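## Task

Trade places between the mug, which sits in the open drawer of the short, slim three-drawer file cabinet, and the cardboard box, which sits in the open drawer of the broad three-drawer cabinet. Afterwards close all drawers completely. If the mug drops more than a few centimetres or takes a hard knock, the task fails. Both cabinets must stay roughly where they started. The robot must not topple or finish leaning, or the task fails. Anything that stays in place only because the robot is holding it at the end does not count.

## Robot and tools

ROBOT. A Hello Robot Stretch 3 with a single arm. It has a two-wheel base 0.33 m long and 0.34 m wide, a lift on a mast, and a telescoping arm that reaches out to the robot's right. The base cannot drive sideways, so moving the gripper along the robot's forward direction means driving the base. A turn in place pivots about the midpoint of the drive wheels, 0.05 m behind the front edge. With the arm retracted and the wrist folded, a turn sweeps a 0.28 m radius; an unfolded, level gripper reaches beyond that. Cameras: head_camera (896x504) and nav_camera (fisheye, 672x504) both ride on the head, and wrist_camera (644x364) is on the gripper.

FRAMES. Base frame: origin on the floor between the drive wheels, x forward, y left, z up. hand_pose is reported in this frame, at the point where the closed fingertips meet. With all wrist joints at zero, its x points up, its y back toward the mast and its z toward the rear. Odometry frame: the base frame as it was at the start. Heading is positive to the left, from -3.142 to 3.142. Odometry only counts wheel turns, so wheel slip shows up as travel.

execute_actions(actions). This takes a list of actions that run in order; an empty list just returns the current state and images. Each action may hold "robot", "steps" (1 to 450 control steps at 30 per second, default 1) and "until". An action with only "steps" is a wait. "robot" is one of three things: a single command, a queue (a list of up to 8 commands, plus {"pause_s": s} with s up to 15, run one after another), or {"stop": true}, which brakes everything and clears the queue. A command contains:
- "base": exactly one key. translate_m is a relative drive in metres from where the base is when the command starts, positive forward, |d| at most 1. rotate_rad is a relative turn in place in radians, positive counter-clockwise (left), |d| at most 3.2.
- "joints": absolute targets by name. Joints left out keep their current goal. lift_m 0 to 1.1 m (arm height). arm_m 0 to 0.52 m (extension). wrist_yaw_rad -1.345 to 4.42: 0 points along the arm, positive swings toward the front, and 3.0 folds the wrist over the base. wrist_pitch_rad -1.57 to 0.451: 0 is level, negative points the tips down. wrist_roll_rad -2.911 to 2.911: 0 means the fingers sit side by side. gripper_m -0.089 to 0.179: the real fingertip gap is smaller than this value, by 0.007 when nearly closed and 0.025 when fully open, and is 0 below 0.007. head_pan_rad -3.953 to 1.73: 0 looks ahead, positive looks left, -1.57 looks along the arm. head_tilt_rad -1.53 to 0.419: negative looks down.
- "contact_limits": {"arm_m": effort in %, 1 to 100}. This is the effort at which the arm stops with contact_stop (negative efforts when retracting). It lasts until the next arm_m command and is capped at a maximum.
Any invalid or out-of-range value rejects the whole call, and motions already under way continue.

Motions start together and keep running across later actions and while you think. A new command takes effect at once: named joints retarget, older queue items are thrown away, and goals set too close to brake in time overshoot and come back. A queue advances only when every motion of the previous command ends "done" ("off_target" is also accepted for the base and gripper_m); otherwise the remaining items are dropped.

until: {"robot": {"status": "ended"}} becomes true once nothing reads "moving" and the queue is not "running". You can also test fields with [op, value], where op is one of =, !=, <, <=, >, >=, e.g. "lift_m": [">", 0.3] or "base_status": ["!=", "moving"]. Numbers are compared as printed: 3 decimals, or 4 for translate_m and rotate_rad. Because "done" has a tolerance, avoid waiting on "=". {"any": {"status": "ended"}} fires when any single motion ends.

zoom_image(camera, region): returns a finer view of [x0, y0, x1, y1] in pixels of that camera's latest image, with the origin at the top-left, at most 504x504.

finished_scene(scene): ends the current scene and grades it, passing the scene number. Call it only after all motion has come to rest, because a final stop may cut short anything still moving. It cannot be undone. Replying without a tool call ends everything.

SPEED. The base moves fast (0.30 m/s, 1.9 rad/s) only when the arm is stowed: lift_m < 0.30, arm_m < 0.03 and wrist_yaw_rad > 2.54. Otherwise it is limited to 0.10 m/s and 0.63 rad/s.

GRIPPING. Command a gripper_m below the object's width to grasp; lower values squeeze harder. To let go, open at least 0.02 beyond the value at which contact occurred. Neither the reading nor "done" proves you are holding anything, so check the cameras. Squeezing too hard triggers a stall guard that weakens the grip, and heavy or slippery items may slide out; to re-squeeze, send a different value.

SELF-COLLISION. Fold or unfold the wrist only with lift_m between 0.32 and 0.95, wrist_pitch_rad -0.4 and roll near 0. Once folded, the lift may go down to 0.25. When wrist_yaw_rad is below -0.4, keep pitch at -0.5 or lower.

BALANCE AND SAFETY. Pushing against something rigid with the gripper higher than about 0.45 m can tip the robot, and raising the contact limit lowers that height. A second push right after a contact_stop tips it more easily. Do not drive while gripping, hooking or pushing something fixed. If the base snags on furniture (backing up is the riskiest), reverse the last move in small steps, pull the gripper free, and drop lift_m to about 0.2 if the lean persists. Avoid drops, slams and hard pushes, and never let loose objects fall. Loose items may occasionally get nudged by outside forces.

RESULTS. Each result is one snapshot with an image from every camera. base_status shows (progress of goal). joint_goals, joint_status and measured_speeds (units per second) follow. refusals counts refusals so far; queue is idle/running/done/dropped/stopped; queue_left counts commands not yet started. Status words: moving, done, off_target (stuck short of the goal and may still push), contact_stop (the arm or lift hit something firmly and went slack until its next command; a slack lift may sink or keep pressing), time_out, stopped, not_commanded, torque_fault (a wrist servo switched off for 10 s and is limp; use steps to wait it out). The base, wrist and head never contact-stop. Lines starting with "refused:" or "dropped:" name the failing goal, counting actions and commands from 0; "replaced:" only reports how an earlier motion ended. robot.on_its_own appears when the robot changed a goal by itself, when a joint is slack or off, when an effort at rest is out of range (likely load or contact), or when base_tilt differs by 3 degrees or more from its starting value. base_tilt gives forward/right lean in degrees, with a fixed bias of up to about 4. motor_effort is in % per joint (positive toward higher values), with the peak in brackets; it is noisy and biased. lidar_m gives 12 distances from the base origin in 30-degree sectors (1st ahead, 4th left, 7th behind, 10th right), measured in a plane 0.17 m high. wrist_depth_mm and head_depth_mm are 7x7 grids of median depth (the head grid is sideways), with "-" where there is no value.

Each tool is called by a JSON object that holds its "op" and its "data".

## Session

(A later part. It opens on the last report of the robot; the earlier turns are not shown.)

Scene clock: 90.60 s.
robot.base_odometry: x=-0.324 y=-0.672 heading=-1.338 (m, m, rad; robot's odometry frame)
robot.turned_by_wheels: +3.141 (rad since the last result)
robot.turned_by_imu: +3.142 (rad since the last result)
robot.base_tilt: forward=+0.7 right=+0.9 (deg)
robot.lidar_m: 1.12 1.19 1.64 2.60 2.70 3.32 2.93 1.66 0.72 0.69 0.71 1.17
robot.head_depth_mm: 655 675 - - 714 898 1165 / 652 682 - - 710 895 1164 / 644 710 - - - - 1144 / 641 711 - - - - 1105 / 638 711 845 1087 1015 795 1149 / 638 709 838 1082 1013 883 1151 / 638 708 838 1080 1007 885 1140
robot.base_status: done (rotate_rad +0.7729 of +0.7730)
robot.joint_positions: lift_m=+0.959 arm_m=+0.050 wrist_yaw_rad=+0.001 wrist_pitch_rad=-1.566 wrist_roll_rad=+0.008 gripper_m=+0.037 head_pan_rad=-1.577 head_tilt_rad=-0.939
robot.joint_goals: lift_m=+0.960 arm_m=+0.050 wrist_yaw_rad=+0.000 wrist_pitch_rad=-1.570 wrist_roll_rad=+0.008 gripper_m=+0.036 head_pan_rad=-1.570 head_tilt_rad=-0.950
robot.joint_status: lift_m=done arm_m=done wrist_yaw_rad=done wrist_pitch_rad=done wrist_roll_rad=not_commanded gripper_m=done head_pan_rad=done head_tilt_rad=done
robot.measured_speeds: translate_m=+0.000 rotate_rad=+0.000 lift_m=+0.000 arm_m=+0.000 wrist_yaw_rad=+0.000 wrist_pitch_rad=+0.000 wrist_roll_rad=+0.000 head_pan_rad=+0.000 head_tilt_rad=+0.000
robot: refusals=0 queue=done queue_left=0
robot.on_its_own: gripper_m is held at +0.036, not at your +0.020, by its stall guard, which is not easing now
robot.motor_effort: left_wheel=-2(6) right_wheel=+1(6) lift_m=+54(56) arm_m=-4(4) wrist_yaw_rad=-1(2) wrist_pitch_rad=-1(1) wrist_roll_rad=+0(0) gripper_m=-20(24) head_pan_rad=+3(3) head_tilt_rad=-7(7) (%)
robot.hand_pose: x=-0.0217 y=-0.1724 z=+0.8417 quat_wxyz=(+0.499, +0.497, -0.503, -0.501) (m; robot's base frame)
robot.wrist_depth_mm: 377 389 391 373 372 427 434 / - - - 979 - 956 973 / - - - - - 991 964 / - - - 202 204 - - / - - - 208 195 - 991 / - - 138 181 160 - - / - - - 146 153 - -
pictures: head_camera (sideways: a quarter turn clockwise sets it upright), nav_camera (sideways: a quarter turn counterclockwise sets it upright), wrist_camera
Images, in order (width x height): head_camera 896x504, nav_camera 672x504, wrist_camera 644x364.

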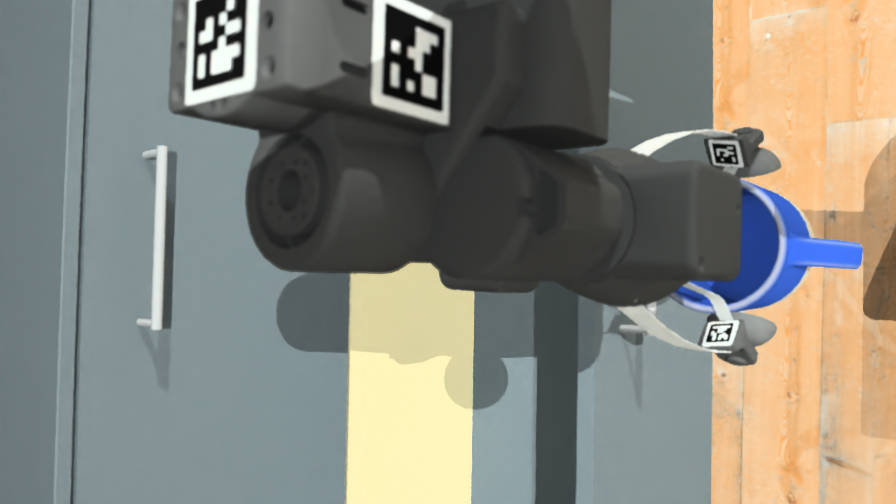

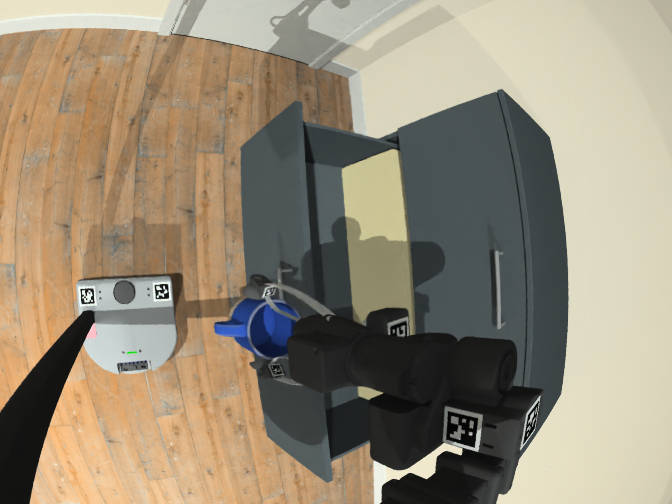

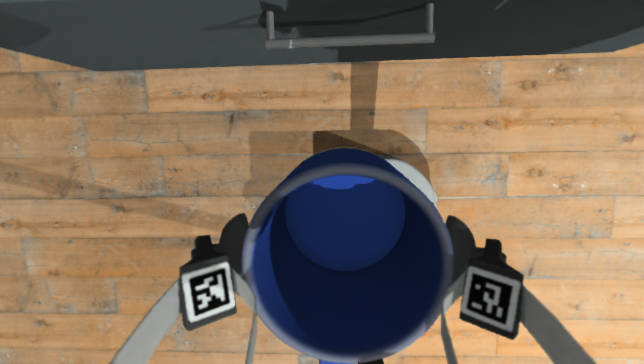

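{"op": "execute_actions", "data": {"actions": [{"robot":[{"joints":{"arm_m":0.37}}],"steps":450,"until":{"robot":{"status":"ended"}}}]}}

Scene clock: 97.23 s.
robot.base_odometry: x=-0.324 y=-0.672 heading=-1.338 (m, m, rad; robot's odometry frame)
robot.turned_by_wheels: +0.000 (rad since the last result)
robot.turned_by_imu: +0.001 (rad since the last result)
robot.base_tilt: forward=+0.6 right=+1.0 (deg)
robot.lidar_m: 1.12 1.19 1.64 2.60 2.71 3.32 2.93 1.67 0.72 0.69 0.72 1.18
robot.head_depth_mm: - 746 845 1091 1035 898 1168 / 654 713 843 1088 1030 896 1163 / - 712 821 1087 1028 891 1165 / 639 - 664 1084 1021 892 1153 / 639 710 821 1088 1016 887 1147 / 639 710 839 1084 1010 884 1142 / 637 709 838 1088 1008 882 1140
robot.base_status: done (rotate_rad +0.7729 of +0.7730)
robot.joint_positions: lift_m=+0.959 arm_m=+0.370 wrist_yaw_rad=+0.001 wrist_pitch_rad=-1.566 wrist_roll_rad=+0.008 gripper_m=+0.037 head_pan_rad=-1.577 head_tilt_rad=-0.939
robot.joint_goals: lift_m=+0.960 arm_m=+0.370 wrist_yaw_rad=+0.000 wrist_pitch_rad=-1.570 wrist_roll_rad=+0.008 gripper_m=+0.036 head_pan_rad=-1.570 head_tilt_rad=-0.950
robot.joint_status: lift_m=done arm_m=done wrist_yaw_rad=done wrist_pitch_rad=done wrist_roll_rad=not_commanded gripper_m=done head_pan_rad=done head_tilt_rad=done
robot.measured_speeds: translate_m=+0.000 rotate_rad=+0.000 lift_m=+0.000 arm_m=+0.000 wrist_yaw_rad=+0.000 wrist_pitch_rad=+0.000 wrist_roll_rad=+0.000 head_pan_rad=+0.000 head_tilt_rad=+0.000
robot: refusals=0 queue=done queue_left=0
robot.on_its_own: gripper_m is held at +0.036, not at your +0.020, by its stall guard, which is not easing now
robot.motor_effort: left_wheel=-2(2) right_wheel=+1(1) lift_m=+53(54) arm_m=+2(2) wrist_yaw_rad=-1(1) wrist_pitch_rad=-1(1) wrist_roll_rad=+0(0) gripper_m=-20(20) head_pan_rad=+3(4) head_tilt_rad=-7(7) (%)
robot.hand_pose: x=-0.0217 y=-0.4917 z=+0.8417 quat_wxyz=(+0.499, +0.497, -0.503, -0.501) (m; robot's base frame)
robot.wrist_depth_mm: 501 565 577 595 582 577 544 / 497 615 604 600 601 598 572 / 505 637 624 620 603 610 580 / 507 634 648 202 576 622 577 / 499 619 559 209 194 599 528 / 432 428 138 183 160 - 389 / - - - 145 144 - -
pictures: head_camera (sideways: a quarter turn clockwise sets it upright), nav_camera (sideways: a quarter turn counterclockwise sets it upright), wrist_camera
Images, in order (width x height): head_camera 896x504, nav_camera 672x504, wrist_camera 644x364.

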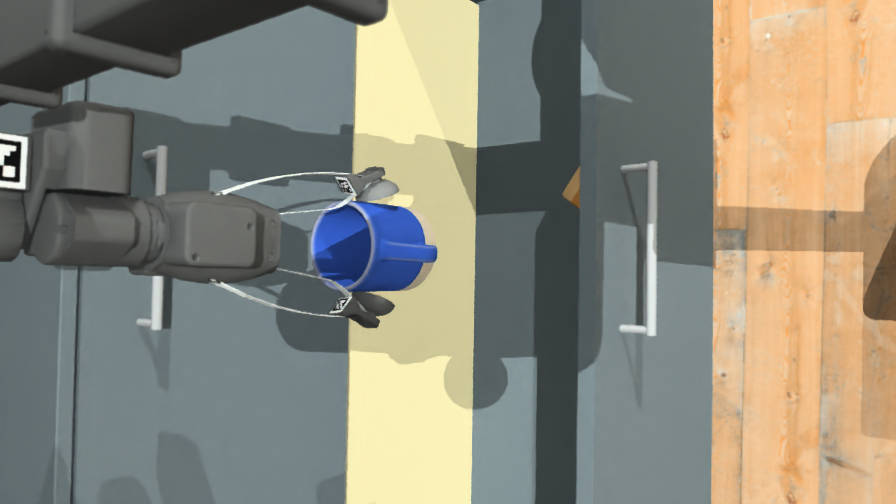

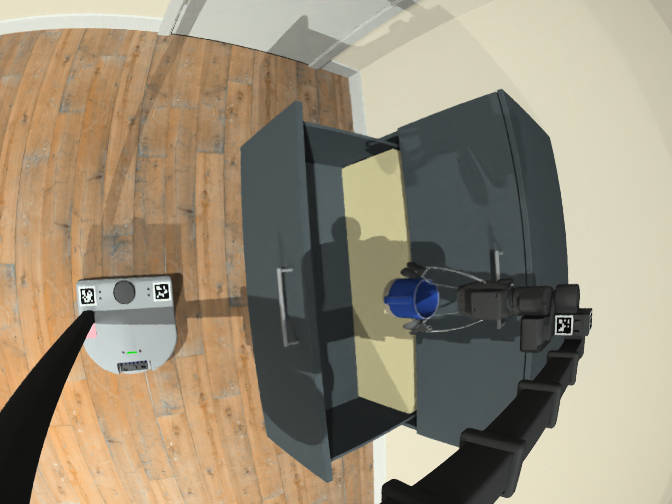

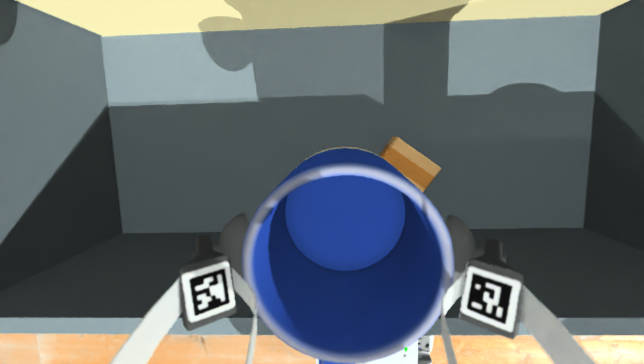

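{"op": "execute_actions", "data": {"actions": [{"robot":[{"base":{"translate_m":0.1},"joints":{"lift_m":0.6}}],"steps":450,"until":{"robot":{"status":"ended"}}}]}}

Scene clock: 103.60 s.
robot.base_odometry: x=-0.301 y=-0.769 heading=-1.338 (m, m, rad; robot's odometry frame)
robot.turned_by_wheels: +0.000 (rad since the last result)
robot.turned_by_imu: +0.001 (rad since the last result)
robot.base_tilt: forward=+0.7 right=+0.8 (deg)
robot.lidar_m: 1.02 1.09 1.49 2.60 2.51 3.43 3.04 1.67 0.72 0.69 0.71 1.07
robot.head_depth_mm: 654 713 842 1090 1036 895 1164 / 652 710 842 1083 1032 843 - / 643 710 821 - 1020 887 1163 / 639 711 837 - 720 886 1153 / 637 708 839 1084 1016 883 1151 / 637 707 836 1080 1007 882 1148 / 636 706 835 1018 930 878 1143
robot.base_status: done (translate_m +0.1000 of +0.1000)
robot.joint_positions: lift_m=+0.600 arm_m=+0.370 wrist_yaw_rad=+0.001 wrist_pitch_rad=-1.566 wrist_roll_rad=+0.008 gripper_m=+0.037 head_pan_rad=-1.577 head_tilt_rad=-0.939
robot.joint_goals: lift_m=+0.600 arm_m=+0.370 wrist_yaw_rad=+0.000 wrist_pitch_rad=-1.570 wrist_roll_rad=+0.008 gripper_m=+0.036 head_pan_rad=-1.570 head_tilt_rad=-0.950
robot.joint_status: lift_m=done arm_m=done wrist_yaw_rad=done wrist_pitch_rad=done wrist_roll_rad=not_commanded gripper_m=done head_pan_rad=done head_tilt_rad=done
robot.measured_speeds: translate_m=+0.000 rotate_rad=+0.000 lift_m=+0.000 arm_m=+0.000 wrist_yaw_rad=+0.000 wrist_pitch_rad=+0.000 wrist_roll_rad=+0.000 head_pan_rad=+0.000 head_tilt_rad=+0.000
robot: refusals=0 queue=done queue_left=0
robot.on_its_own: gripper_m is held at +0.036, not at your +0.020, by its stall guard, which is not easing now
robot.motor_effort: left_wheel=-1(2) right_wheel=+1(5) lift_m=+23(54) arm_m=+3(3) wrist_yaw_rad=-1(1) wrist_pitch_rad=-1(1) wrist_roll_rad=+0(0) gripper_m=-20(19) head_pan_rad=+3(4) head_tilt_rad=-7(7) (%)
robot.hand_pose: x=-0.0217 y=-0.4917 z=+0.4828 quat_wxyz=(+0.499, +0.497, -0.503, -0.501) (m; robot's base frame)
robot.wrist_depth_mm: 252 248 245 242 238 238 233 / 258 253 249 247 244 243 238 / 264 257 255 251 250 247 243 / 267 264 261 203 253 253 234 / 274 273 266 208 195 257 248 / 282 280 138 182 159 - 260 / 289 283 282 145 152 270 265
pictures: head_camera (sideways: a quarter turn clockwise sets it upright), nav_camera (sideways: a quarter turn counterclockwise sets it upright), wrist_camera
Images, in order (width x height): head_camera 896x504, nav_camera 672x504, wrist_camera 644x364.

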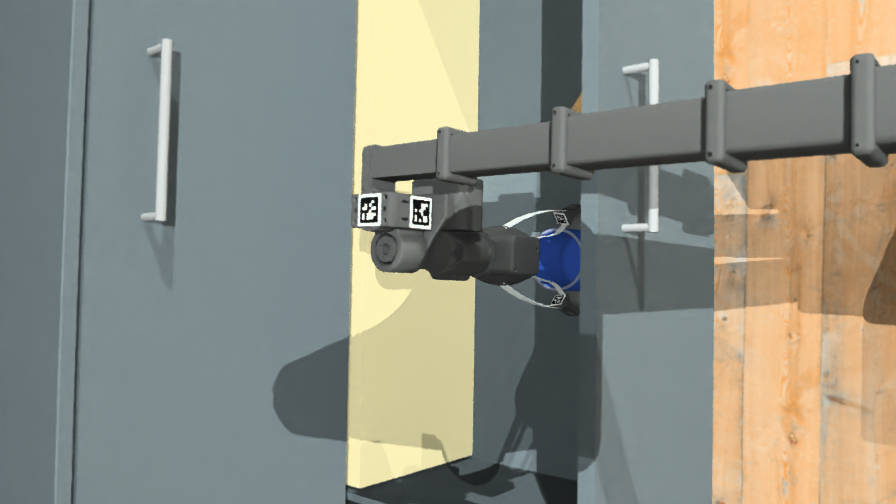

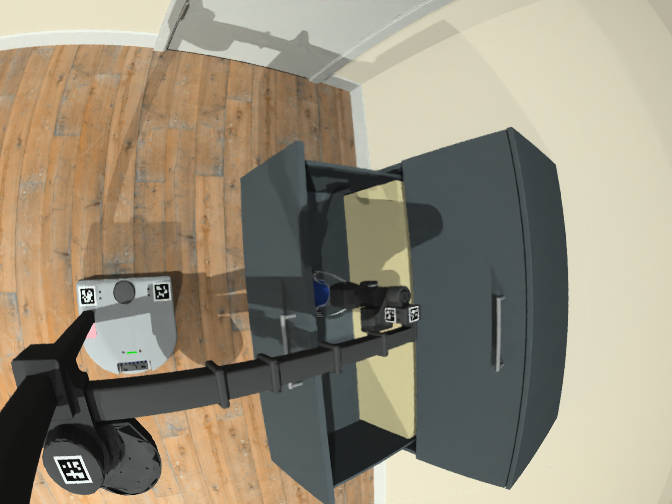

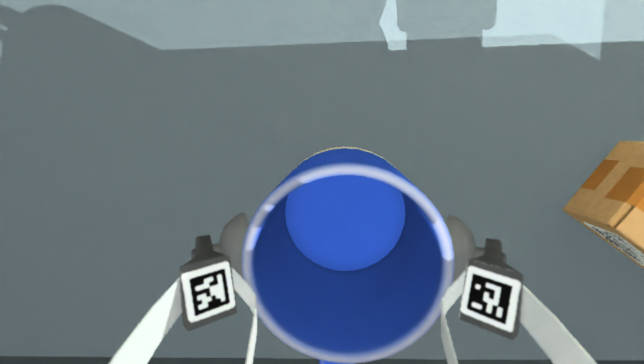

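Floor is ~4 mm lower than the other drawer's: set down at 0.556.

{"op": "execute_actions", "data": {"actions": [{"robot":[{"joints":{"lift_m":0.555}},{"joints":{"gripper_m":0.14}},{"joints":{"lift_m":0.68}},{"base":{"translate_m":-0.2},"joints":{"arm_m":0.33}}],"steps":450,"until":{"robot":{"status":"ended"}}}]}}

Scene clock: 115.10 s.
robot.base_odometry: x=-0.347 y=-0.575 heading=-1.338 (m, m, rad; robot's odometry frame)
robot.turned_by_wheels: +0.000 (rad since the last result)
robot.turned_by_imu: +0.003 (rad since the last result)
robot.base_tilt: forward=+0.6 right=+0.9 (deg)
robot.lidar_m: 1.22 1.30 1.78 2.60 2.70 3.20 2.84 1.66 0.72 0.69 0.72 1.28
robot.head_depth_mm: 657 715 846 1019 912 877 1191 / 652 715 844 1077 - - - / 643 712 803 1127 727 895 1161 / 642 712 822 - 962 892 1153 / 640 712 844 1089 867 890 1155 / 639 711 843 1083 953 889 1147 / 638 709 842 1081 723 887 1142
robot.base_status: done (translate_m -0.2000 of -0.2000)
robot.joint_positions: lift_m=+0.679 arm_m=+0.330 wrist_yaw_rad=+0.001 wrist_pitch_rad=-1.565 wrist_roll_rad=+0.008 gripper_m=+0.140 head_pan_rad=-1.577 head_tilt_rad=-0.939
robot.joint_goals: lift_m=+0.680 arm_m=+0.330 wrist_yaw_rad=+0.000 wrist_pitch_rad=-1.570 wrist_roll_rad=+0.008 gripper_m=+0.140 head_pan_rad=-1.570 head_tilt_rad=-0.950
robot.joint_status: lift_m=done arm_m=done wrist_yaw_rad=done wrist_pitch_rad=done wrist_roll_rad=not_commanded gripper_m=done head_pan_rad=done head_tilt_rad=done
robot.measured_speeds: translate_m=+0.000 rotate_rad=+0.000 lift_m=+0.000 arm_m=+0.000 wrist_yaw_rad=+0.000 wrist_pitch_rad=+0.000 wrist_roll_rad=+0.000 head_pan_rad=+0.000 head_tilt_rad=+0.000
robot: refusals=0 queue=done queue_left=0
robot.motor_effort: left_wheel=-1(5) right_wheel=+1(3) lift_m=+51(54) arm_m=-4(3) wrist_yaw_rad=-1(1) wrist_pitch_rad=-2(3) wrist_roll_rad=+0(0) gripper_m=+0(83) head_pan_rad=+4(3) head_tilt_rad=-7(8) (%)
robot.hand_pose: x=-0.0217 y=-0.4527 z=+0.5618 quat_wxyz=(+0.500, +0.497, -0.503, -0.501) (m; robot's base frame)
robot.wrist_depth_mm: 333 324 322 322 317 312 303 / 339 334 328 326 322 317 313 / 292 313 336 284 326 322 321 / 301 331 345 339 332 331 323 / 359 355 350 349 340 338 330 / 337 357 320 313 310 305 309 / 250 230 239 237 232 230 221
pictures: head_camera (sideways: a quarter turn clockwise sets it upright), nav_camera (sideways: a quarter turn counterclockwise sets it upright), wrist_camera
Images, in order (width x height): head_camera 896x504, nav_camera 672x504, wrist_camera 644x364.

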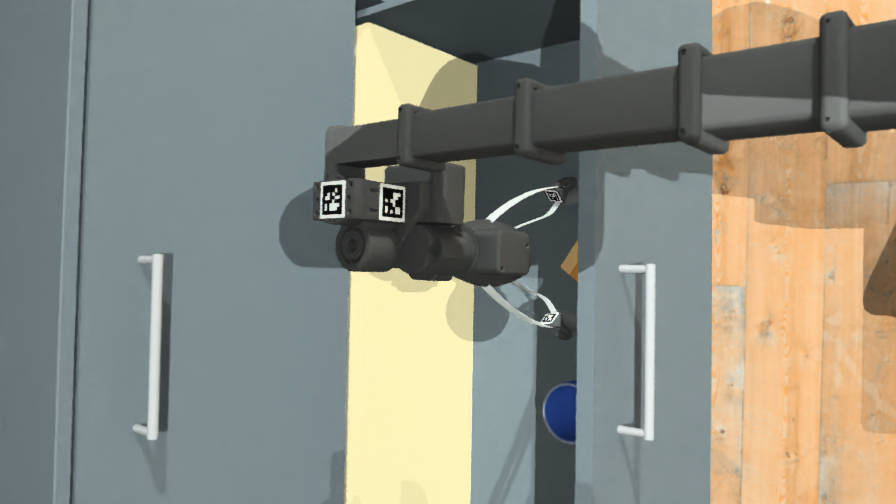

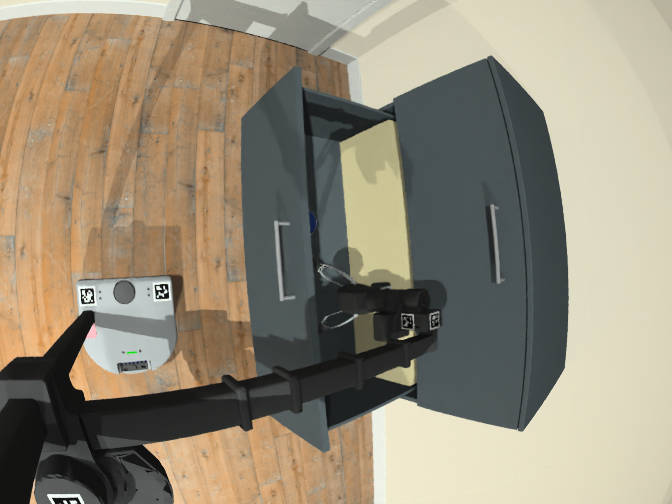

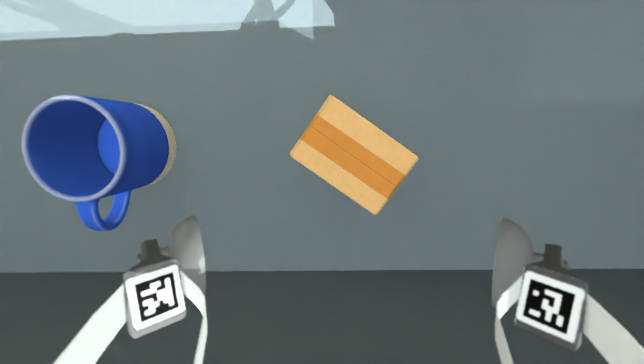

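{"op": "execute_actions", "data": {"actions": [{"robot":[{"base":{"translate_m":-0.006},"joints":{"arm_m":0.357,"wrist_roll_rad":-0.96,"gripper_m":0.125,"lift_m":0.62}}],"steps":450,"until":{"robot":{"status":"ended"}}}]}}

Scene clock: 120.53 s.
robot.base_odometry: x=-0.349 y=-0.569 heading=-1.338 (m, m, rad; robot's odometry frame)
robot.turned_by_wheels: +0.000 (rad since the last result)
robot.turned_by_imu: +0.001 (rad since the last result)
robot.base_tilt: forward=+0.8 right=+1.0 (deg)
robot.lidar_m: 1.22 1.30 1.78 2.60 2.69 3.22 2.82 1.67 0.72 0.69 0.72 1.28
robot.head_depth_mm: 656 713 847 1006 896 904 1173 / 652 714 846 1091 1041 - - / 644 715 822 - 875 895 1158 / 640 713 835 - 726 894 1156 / 642 713 843 1050 1013 890 1149 / 640 711 842 1084 951 889 1145 / 639 709 841 1082 722 886 1145
robot.base_status: done (translate_m -0.0060 of -0.0060)
robot.joint_positions: lift_m=+0.621 arm_m=+0.357 wrist_yaw_rad=+0.001 wrist_pitch_rad=-1.565 wrist_roll_rad=-0.955 gripper_m=+0.125 head_pan_rad=-1.577 head_tilt_rad=-0.939
robot.joint_goals: lift_m=+0.620 arm_m=+0.357 wrist_yaw_rad=+0.000 wrist_pitch_rad=-1.570 wrist_roll_rad=-0.960 gripper_m=+0.125 head_pan_rad=-1.570 head_tilt_rad=-0.950
robot.joint_status: lift_m=done arm_m=done wrist_yaw_rad=done wrist_pitch_rad=done wrist_roll_rad=done gripper_m=done head_pan_rad=done head_tilt_rad=done
robot.measured_speeds: translate_m=+0.000 rotate_rad=+0.000 lift_m=+0.000 arm_m=+0.000 wrist_yaw_rad=+0.000 wrist_pitch_rad=+0.000 wrist_roll_rad=+0.000 head_pan_rad=+0.000 head_tilt_rad=+0.000
robot: refusals=0 queue=done queue_left=0
robot.motor_effort: left_wheel=-2(5) right_wheel=+1(3) lift_m=+20(52) arm_m=+2(2) wrist_yaw_rad=-1(2) wrist_pitch_rad=-1(1) wrist_roll_rad=-2(2) gripper_m=+0(63) head_pan_rad=+3(3) head_tilt_rad=-7(7) (%)
robot.hand_pose: x=-0.0215 y=-0.4790 z=+0.5029 quat_wxyz=(+0.676, +0.672, -0.214, -0.214) (m; robot's base frame)
robot.wrist_depth_mm: 269 268 263 259 258 256 253 / 248 274 269 266 263 262 259 / 214 277 279 270 271 264 262 / 192 253 283 229 272 271 272 / 170 213 287 235 280 278 275 / 154 178 294 291 291 - 280 / 140 172 235 297 295 290 287
pictures: head_camera (sideways: a quarter turn clockwise sets it upright), nav_camera (sideways: a quarter turn counterclockwise sets it upright), wrist_camera
Images, in order (width x height): head_camera 896x504, nav_camera 672x504, wrist_camera 644x364.

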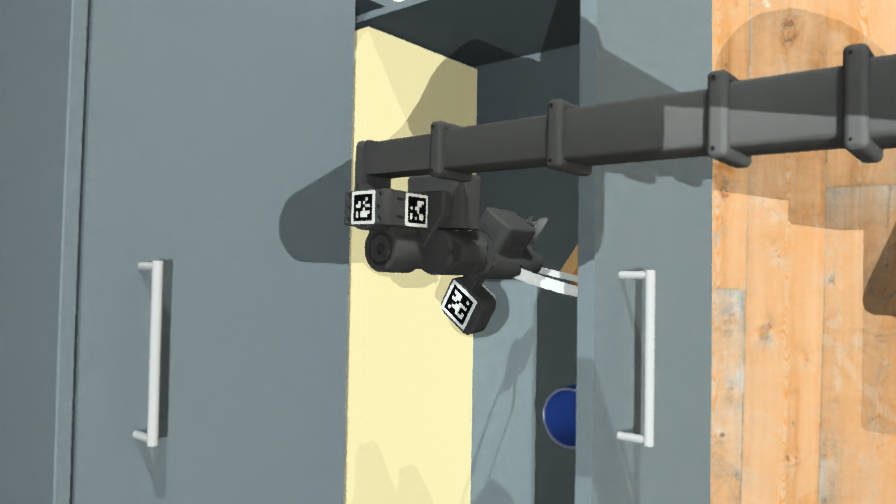

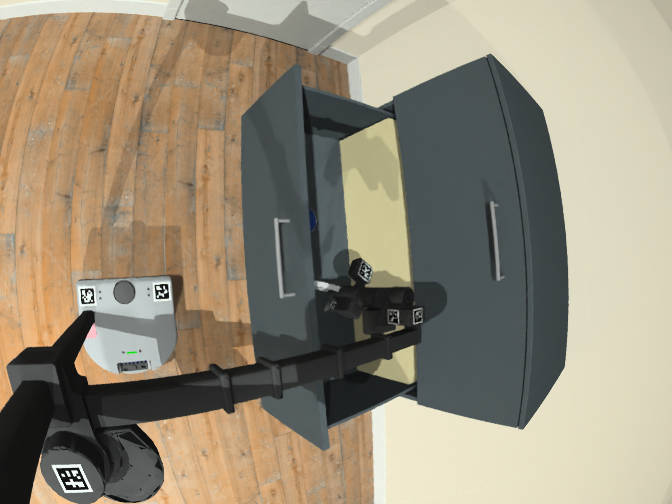

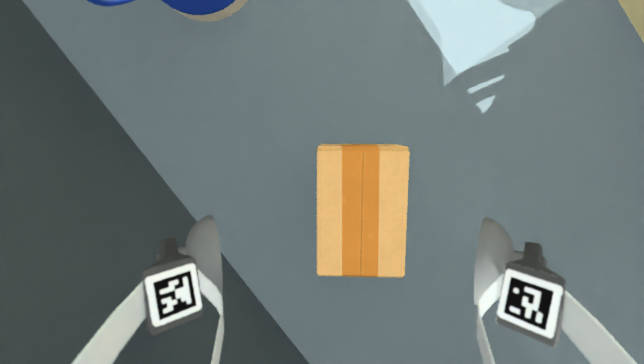

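{"op": "execute_actions", "data": {"actions": [{"robot":[{"joints":{"arm_m":0.367,"lift_m":0.54}},{"joints":{"gripper_m":0.02}},{"joints":{"lift_m":0.9,"wrist_roll_rad":0}}],"steps":450,"until":{"robot":{"status":"ended"}}}]}}

Scene clock: 135.43 s.
robot.base_odometry: x=-0.349 y=-0.569 heading=-1.338 (m, m, rad; robot's odometry frame)
robot.turned_by_wheels: +0.000 (rad since the last result)
robot.turned_by_imu: +0.002 (rad since the last result)
robot.base_tilt: forward=+0.5 right=+0.9 (deg)
robot.lidar_m: 1.23 1.31 1.78 2.60 2.69 3.21 2.83 1.66 0.72 0.69 0.72 1.28
robot.head_depth_mm: 657 - - - 865 901 1166 / 711 746 866 1091 1030 896 1164 / - - 854 1106 1023 894 1160 / 659 - 960 662 1021 894 1158 / 642 712 843 1088 1017 891 1151 / 639 711 842 1087 948 887 1148 / 638 710 839 1084 720 888 1144
robot.base_status: done (translate_m -0.0060 of -0.0060)
robot.joint_positions: lift_m=+0.899 arm_m=+0.367 wrist_yaw_rad=+0.001 wrist_pitch_rad=-1.564 wrist_roll_rad=-0.005 gripper_m=+0.021 head_pan_rad=-1.577 head_tilt_rad=-0.939
robot.joint_goals: lift_m=+0.900 arm_m=+0.367 wrist_yaw_rad=+0.000 wrist_pitch_rad=-1.570 wrist_roll_rad=+0.000 gripper_m=+0.020 head_pan_rad=-1.570 head_tilt_rad=-0.950
robot.joint_status: lift_m=done arm_m=done wrist_yaw_rad=done wrist_pitch_rad=done wrist_roll_rad=done gripper_m=done head_pan_rad=done head_tilt_rad=done
robot.measured_speeds: translate_m=+0.000 rotate_rad=+0.000 lift_m=+0.000 arm_m=+0.000 wrist_yaw_rad=+0.000 wrist_pitch_rad=+0.000 wrist_roll_rad=+0.000 head_pan_rad=+0.000 head_tilt_rad=+0.000
robot: refusals=0 queue=done queue_left=0
robot.motor_effort: left_wheel=-2(2) right_wheel=+1(1) lift_m=+52(56) arm_m=+2(3) wrist_yaw_rad=-2(2) wrist_pitch_rad=-2(2) wrist_roll_rad=+2(2) gripper_m=-16(90) head_pan_rad=+3(4) head_tilt_rad=-7(7) (%)
robot.hand_pose: x=-0.0217 y=-0.4892 z=+0.7817 quat_wxyz=(+0.503, +0.500, -0.500, -0.497) (m; robot's base frame)
robot.wrist_depth_mm: 551 538 540 540 524 511 428 / 569 565 553 544 536 531 437 / 575 571 566 554 543 544 434 / 585 586 567 144 185 563 437 / 580 595 582 146 145 555 431 / 411 410 - 149 148 397 393 / 305 304 294 152 214 287 292
pictures: head_camera (sideways: a quarter turn clockwise sets it upright), nav_camera (sideways: a quarter turn counterclockwise sets it upright), wrist_camera
Images, in order (width x height): head_camera 896x504, nav_camera 672x504, wrist_camera 644x364.

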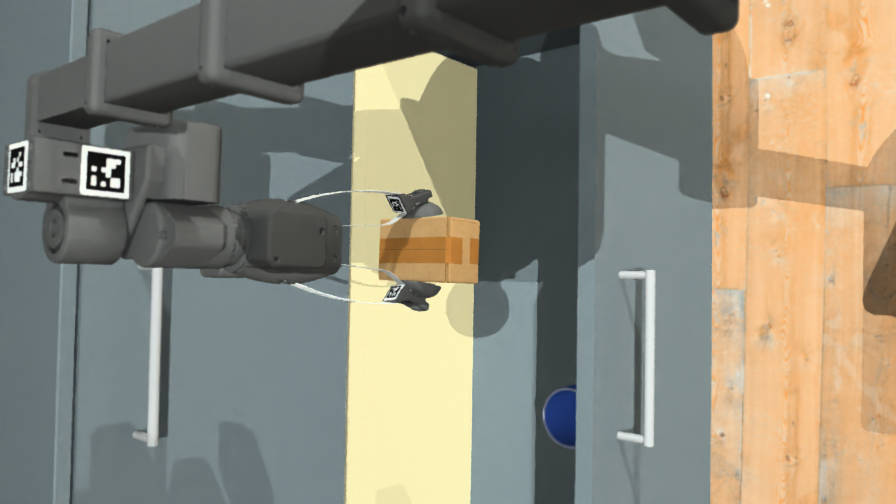

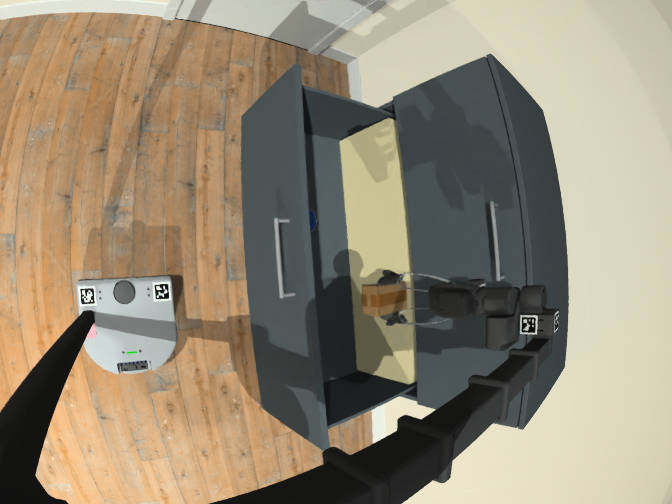

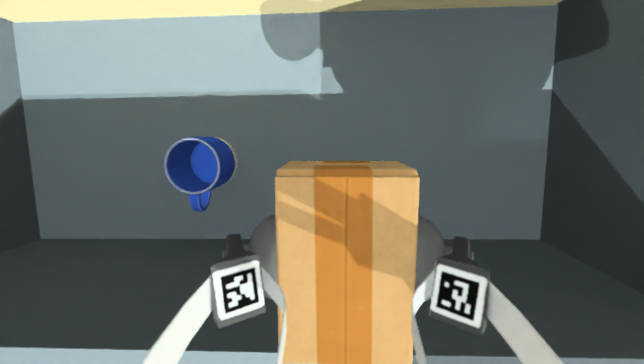

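{"op": "execute_actions", "data": {"actions": [{"robot":[{"base":{"translate_m":0.08},"joints":{"arm_m":0.03,"wrist_yaw_rad":1.5}},{"joints":{"wrist_pitch_rad":-0.4}},{"joints":{"wrist_yaw_rad":2.85,"lift_m":0.31,"head_tilt_rad":-1.1}},{"joints":{"arm_m":0.11},"contact_limits":{"arm_m":14}}],"steps":450,"until":{"robot":{"status":"ended"}}},{"steps":200,"until":{"robot":{"status":"ended"}}}]}}

Scene clock: 153.73 s.
robot.base_odometry: x=-0.330 y=-0.647 heading=-1.338 (m, m, rad; robot's odometry frame)
robot.turned_by_wheels: +0.000 (rad since the last result)
robot.turned_by_imu: +0.003 (rad since the last result)
robot.base_tilt: forward=+0.5 right=+0.9 (deg)
robot.lidar_m: 1.15 1.23 1.67 2.60 2.69 3.30 2.91 1.67 0.72 0.69 0.71 1.20
robot.head_depth_mm: 665 796 1034 1064 888 1246 1143 / 664 793 1037 1063 886 1245 1152 / 664 792 1032 1053 859 1240 - / 664 794 1032 1054 833 1226 - / 665 794 1034 1033 856 1228 850 / 665 791 1031 1041 885 1230 1125 / 664 790 1030 1036 882 1226 1118
robot.base_status: done (translate_m +0.0800 of +0.0800)
robot.joint_positions: lift_m=+0.311 arm_m=+0.110 wrist_yaw_rad=+2.847 wrist_pitch_rad=-0.427 wrist_roll_rad=-0.003 gripper_m=+0.021 head_pan_rad=-1.577 head_tilt_rad=-1.086
robot.joint_goals: lift_m=+0.310 arm_m=+0.110 wrist_yaw_rad=+2.850 wrist_pitch_rad=-0.400 wrist_roll_rad=+0.000 gripper_m=+0.020 head_pan_rad=-1.570 head_tilt_rad=-1.100
robot.joint_status: lift_m=done arm_m=done wrist_yaw_rad=done wrist_pitch_rad=done wrist_roll_rad=done gripper_m=done head_pan_rad=done head_tilt_rad=done
robot.measured_speeds: translate_m=+0.000 rotate_rad=+0.000 lift_m=+0.000 arm_m=+0.000 wrist_yaw_rad=+0.000 wrist_pitch_rad=+0.000 wrist_roll_rad=+0.000 head_pan_rad=+0.000 head_tilt_rad=+0.000
robot: refusals=0 queue=done queue_left=0
robot.motor_effort: left_wheel=-1(3) right_wheel=+1(5) lift_m=+21(52) arm_m=+2(2) wrist_yaw_rad=+3(5) wrist_pitch_rad=+8(9) wrist_roll_rad=+1(2) gripper_m=-16(16) head_pan_rad=+3(4) head_tilt_rad=-8(25) (%)
robot.contact_limits: arm_m 14 (drawing in: default 19, maximum 30; extending or still: default 24, maximum 40)
robot.hand_pose: x=+0.0435 y=-0.0410 z=+0.3212 quat_wxyz=(+0.250, +0.704, +0.047, +0.663) (m; robot's base frame)
robot.wrist_depth_mm: - - - - - - - / - - - - - - - / - - - - - - - / 842 835 846 144 753 808 813 / 684 673 699 146 145 663 660 / 590 - - 149 148 566 553 / - - - 152 306 474 474
pictures: head_camera (sideways: a quarter turn clockwise sets it upright), nav_camera (sideways: a quarter turn counterclockwise sets it upright), wrist_camera
Images, in order (width x height): head_camera 896x504, nav_camera 672x504, wrist_camera 644x364.

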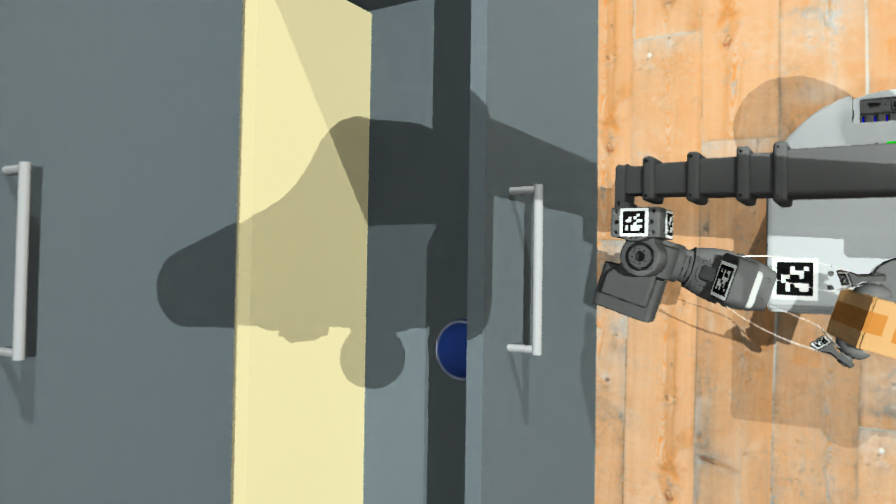

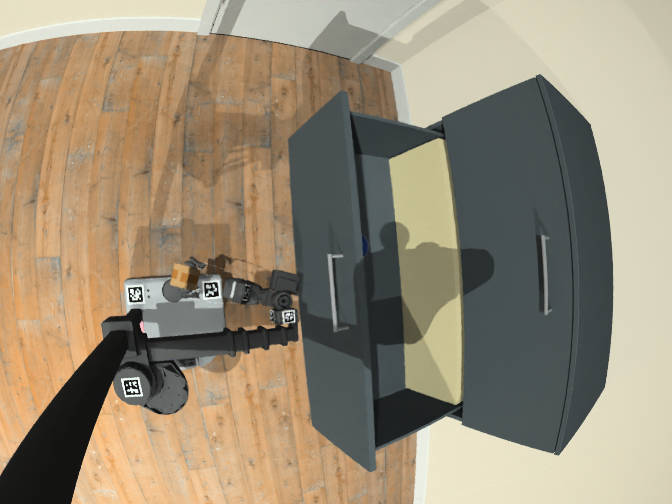

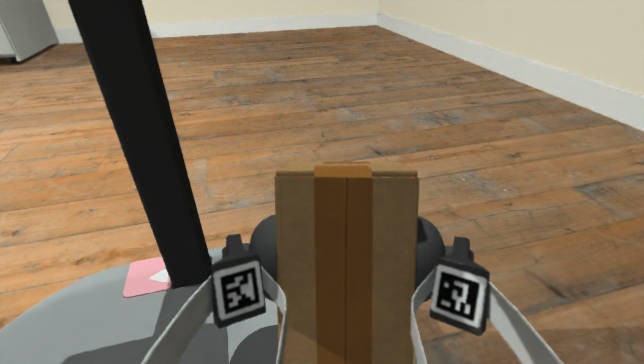

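{"op": "execute_actions", "data": {"actions": [{"robot":[{"joints":{"arm_m":0.15,"wrist_yaw_rad":3.05,"lift_m":0.33,"head_tilt_rad":-0.95},"contact_limits":{"arm_m":18}},{"joints":{"arm_m":0.46},"contact_limits":{"arm_m":20}}],"steps":450,"until":{"robot":{"status":"ended"}}}]}}

Scene clock: 162.23 s.
robot.base_odometry: x=-0.330 y=-0.647 heading=-1.337 (m, m, rad; robot's odometry frame)
robot.turned_by_wheels: +0.000 (rad since the last result)
robot.turned_by_imu: +0.002 (rad since the last result)
robot.base_tilt: forward=+0.5 right=+1.0 (deg)
robot.lidar_m: 1.15 1.22 1.67 2.60 2.70 3.31 2.91 1.66 0.72 0.69 0.72 1.20
robot.head_depth_mm: 644 719 855 1008 1398 1301 1160 / 646 717 854 1011 1364 1298 1162 / 644 718 853 1005 1359 1291 1171 / 640 717 850 946 1380 1261 1147 / 632 717 851 990 1356 1263 1146 / 628 715 848 1001 1351 1271 1141 / 627 715 848 997 1342 1274 1138
robot.base_status: done (translate_m +0.0800 of +0.0800)
robot.joint_positions: lift_m=+0.329 arm_m=+0.460 wrist_yaw_rad=+3.055 wrist_pitch_rad=-0.427 wrist_roll_rad=-0.003 gripper_m=+0.021 head_pan_rad=-1.577 head_tilt_rad=-0.952
robot.joint_goals: lift_m=+0.330 arm_m=+0.460 wrist_yaw_rad=+3.050 wrist_pitch_rad=-0.400 wrist_roll_rad=+0.000 gripper_m=+0.020 head_pan_rad=-1.570 head_tilt_rad=-0.950
robot.joint_status: lift_m=done arm_m=done wrist_yaw_rad=done wrist_pitch_rad=done wrist_roll_rad=done gripper_m=done head_pan_rad=done head_tilt_rad=done
robot.measured_speeds: translate_m=+0.000 rotate_rad=+0.000 lift_m=+0.000 arm_m=+0.000 wrist_yaw_rad=+0.000 wrist_pitch_rad=+0.000 wrist_roll_rad=+0.000 head_pan_rad=+0.000 head_tilt_rad=+0.000
robot: refusals=0 queue=done queue_left=0
robot.motor_effort: left_wheel=-1(2) right_wheel=+0(2) lift_m=+51(54) arm_m=+3(6) wrist_yaw_rad=-6(9) wrist_pitch_rad=+9(9) wrist_roll_rad=+1(1) gripper_m=-15(16) head_pan_rad=+3(4) head_tilt_rad=+1(17) (%)
robot.contact_limits: arm_m 20 (drawing in: default 19, maximum 30; extending or still: default 24, maximum 40)
robot.hand_pose: x=-0.0019 y=-0.3821 z=+0.3401 quat_wxyz=(+0.180, +0.696, +0.120, +0.685) (m; robot's base frame)
robot.wrist_depth_mm: - - - - - - - / - - - - - - - / - - - - - - - / 883 871 - 144 808 871 837 / 710 706 - 146 145 705 696 / 601 596 - 149 148 594 583 / 511 517 507 152 314 490 499
pictures: head_camera (sideways: a quarter turn clockwise sets it upright), nav_camera (sideways: a quarter turn counterclockwise sets it upright), wrist_camera
Images, in order (width x height): head_camera 896x504, nav_camera 672x504, wrist_camera 644x364.

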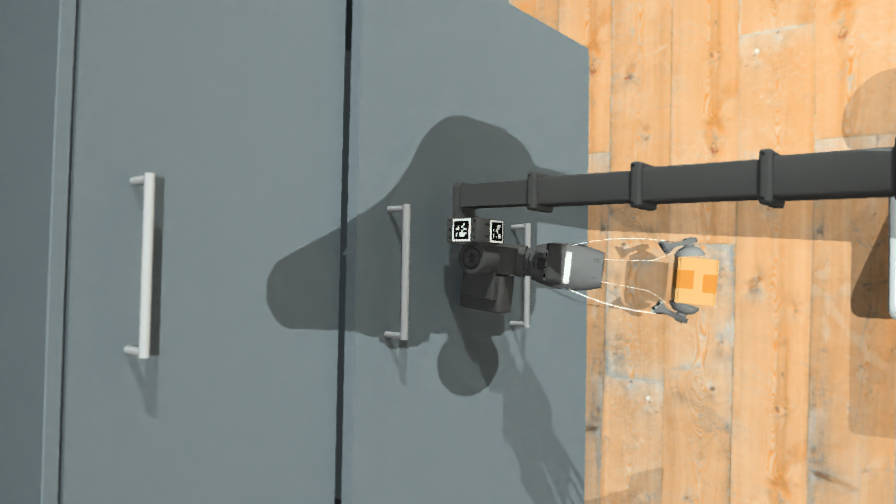

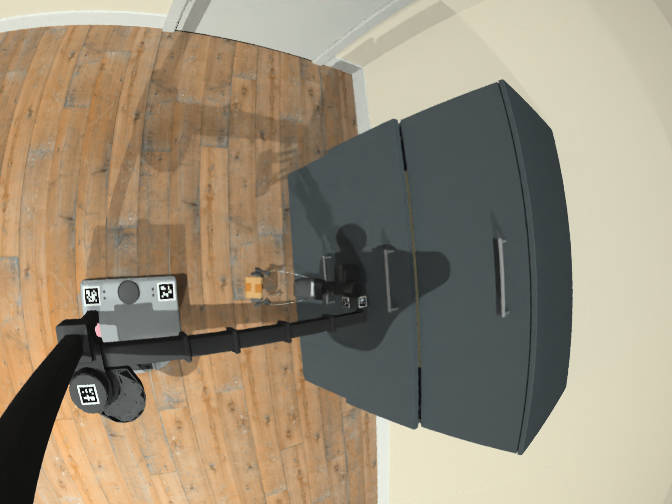

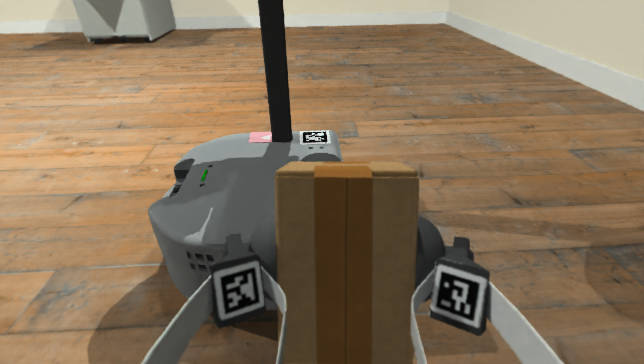

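{"op": "execute_actions", "data": {"actions": [{"robot":{"joints":{"arm_m":0.51},"contact_limits":{"arm_m":13}},"steps":450,"until":{"robot":{"status":"ended"}}}]}}

Scene clock: 165.97 s.
robot.base_odometry: x=-0.330 y=-0.647 heading=-1.338 (m, m, rad; robot's odometry frame)
robot.turned_by_wheels: +0.000 (rad since the last result)
robot.turned_by_imu: -0.001 (rad since the last result)
robot.base_tilt: forward=+0.6 right=+0.9 (deg)
robot.lidar_m: 1.15 1.22 1.67 2.60 2.70 3.31 2.91 1.67 0.72 0.69 0.72 1.20
robot.head_depth_mm: 645 720 854 1053 1398 1309 1165 / 646 719 855 1049 1355 1301 1163 / 645 718 851 1010 1359 1315 1173 / 646 715 850 985 1372 1268 1147 / 638 716 846 1041 1352 1272 1149 / 631 714 846 1038 1345 1281 1144 / 629 713 847 1039 1341 1274 1137
robot.base_status: done (translate_m +0.0800 of +0.0800)
robot.joint_positions: lift_m=+0.329 arm_m=+0.488 wrist_yaw_rad=+3.086 wrist_pitch_rad=-0.427 wrist_roll_rad=-0.002 gripper_m=+0.021 head_pan_rad=-1.576 head_tilt_rad=-0.950
robot.joint_goals: lift_m=+0.330 arm_m=+0.489 wrist_yaw_rad=+3.050 wrist_pitch_rad=-0.400 wrist_roll_rad=+0.000 gripper_m=+0.020 head_pan_rad=-1.570 head_tilt_rad=-0.950
robot.joint_status: lift_m=done arm_m=contact_stop wrist_yaw_rad=done wrist_pitch_rad=done wrist_roll_rad=done gripper_m=done head_pan_rad=done head_tilt_rad=done
robot.measured_speeds: translate_m=+0.000 rotate_rad=+0.002 lift_m=+0.000 arm_m=-0.010 wrist_yaw_rad=+0.010 wrist_pitch_rad=+0.000 wrist_roll_rad=+0.000 head_pan_rad=+0.000 head_tilt_rad=+0.000
robot: refusals=0 queue=dropped queue_left=0
robot.on_its_own: arm_m is slack since a contact_stop, until your next command for it (your +0.510 is given up)
robot.motor_effort: left_wheel=-6(6) right_wheel=+9(11) lift_m=+51(52) arm_m=+7(17) wrist_yaw_rad=-47(52) wrist_pitch_rad=+9(9) wrist_roll_rad=+1(1) gripper_m=-15(15) head_pan_rad=+3(3) head_tilt_rad=+0(1) (%)
robot.contact_limits: arm_m 13 (drawing in: default 19, maximum 30; extending or still: default 24, maximum 40)
robot.hand_pose: x=-0.0088 y=-0.4105 z=+0.3400 quat_wxyz=(+0.169, +0.694, +0.131, +0.688) (m; robot's base frame)
robot.wrist_depth_mm: - - - - - - - / - - - - - - - / - - - - - - - / 900 876 - 144 793 849 844 / 697 710 - 146 145 696 688 / 605 596 - 149 149 592 575 / 510 505 492 152 310 493 501
pictures: head_camera (sideways: a quarter turn clockwise sets it upright), nav_camera (sideways: a quarter turn counterclockwise sets it upright), wrist_camera
Images, in order (width x height): head_camera 896x504, nav_camera 672x504, wrist_camera 644x364.

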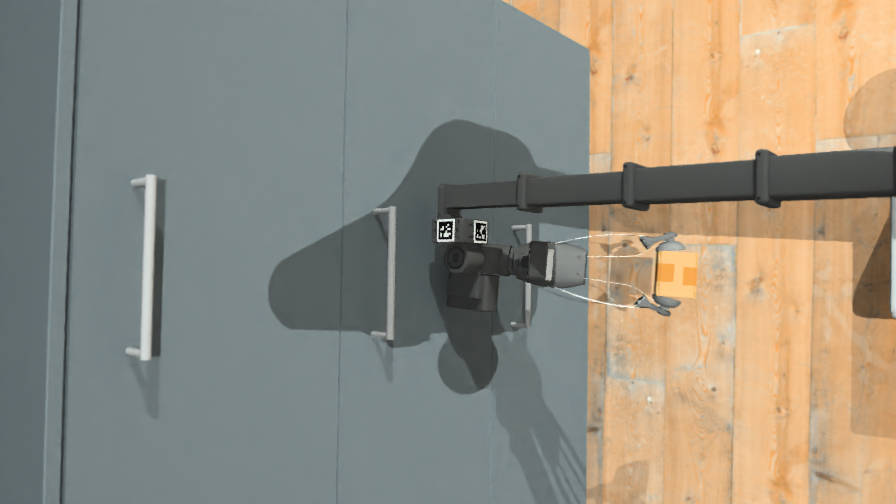

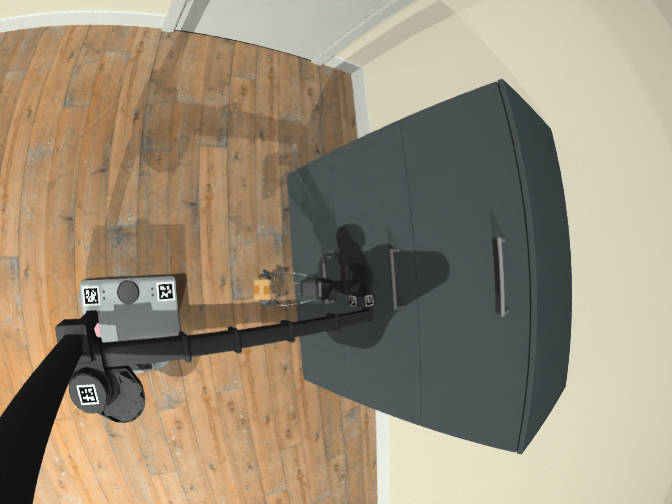

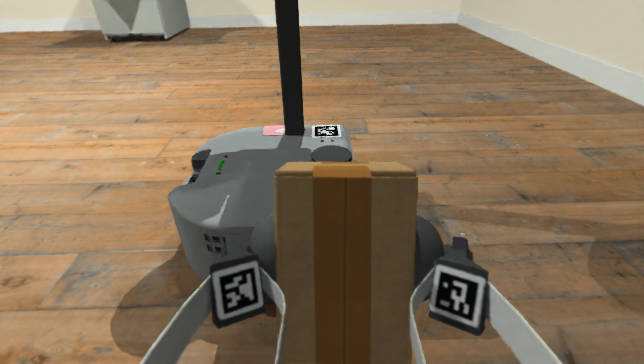

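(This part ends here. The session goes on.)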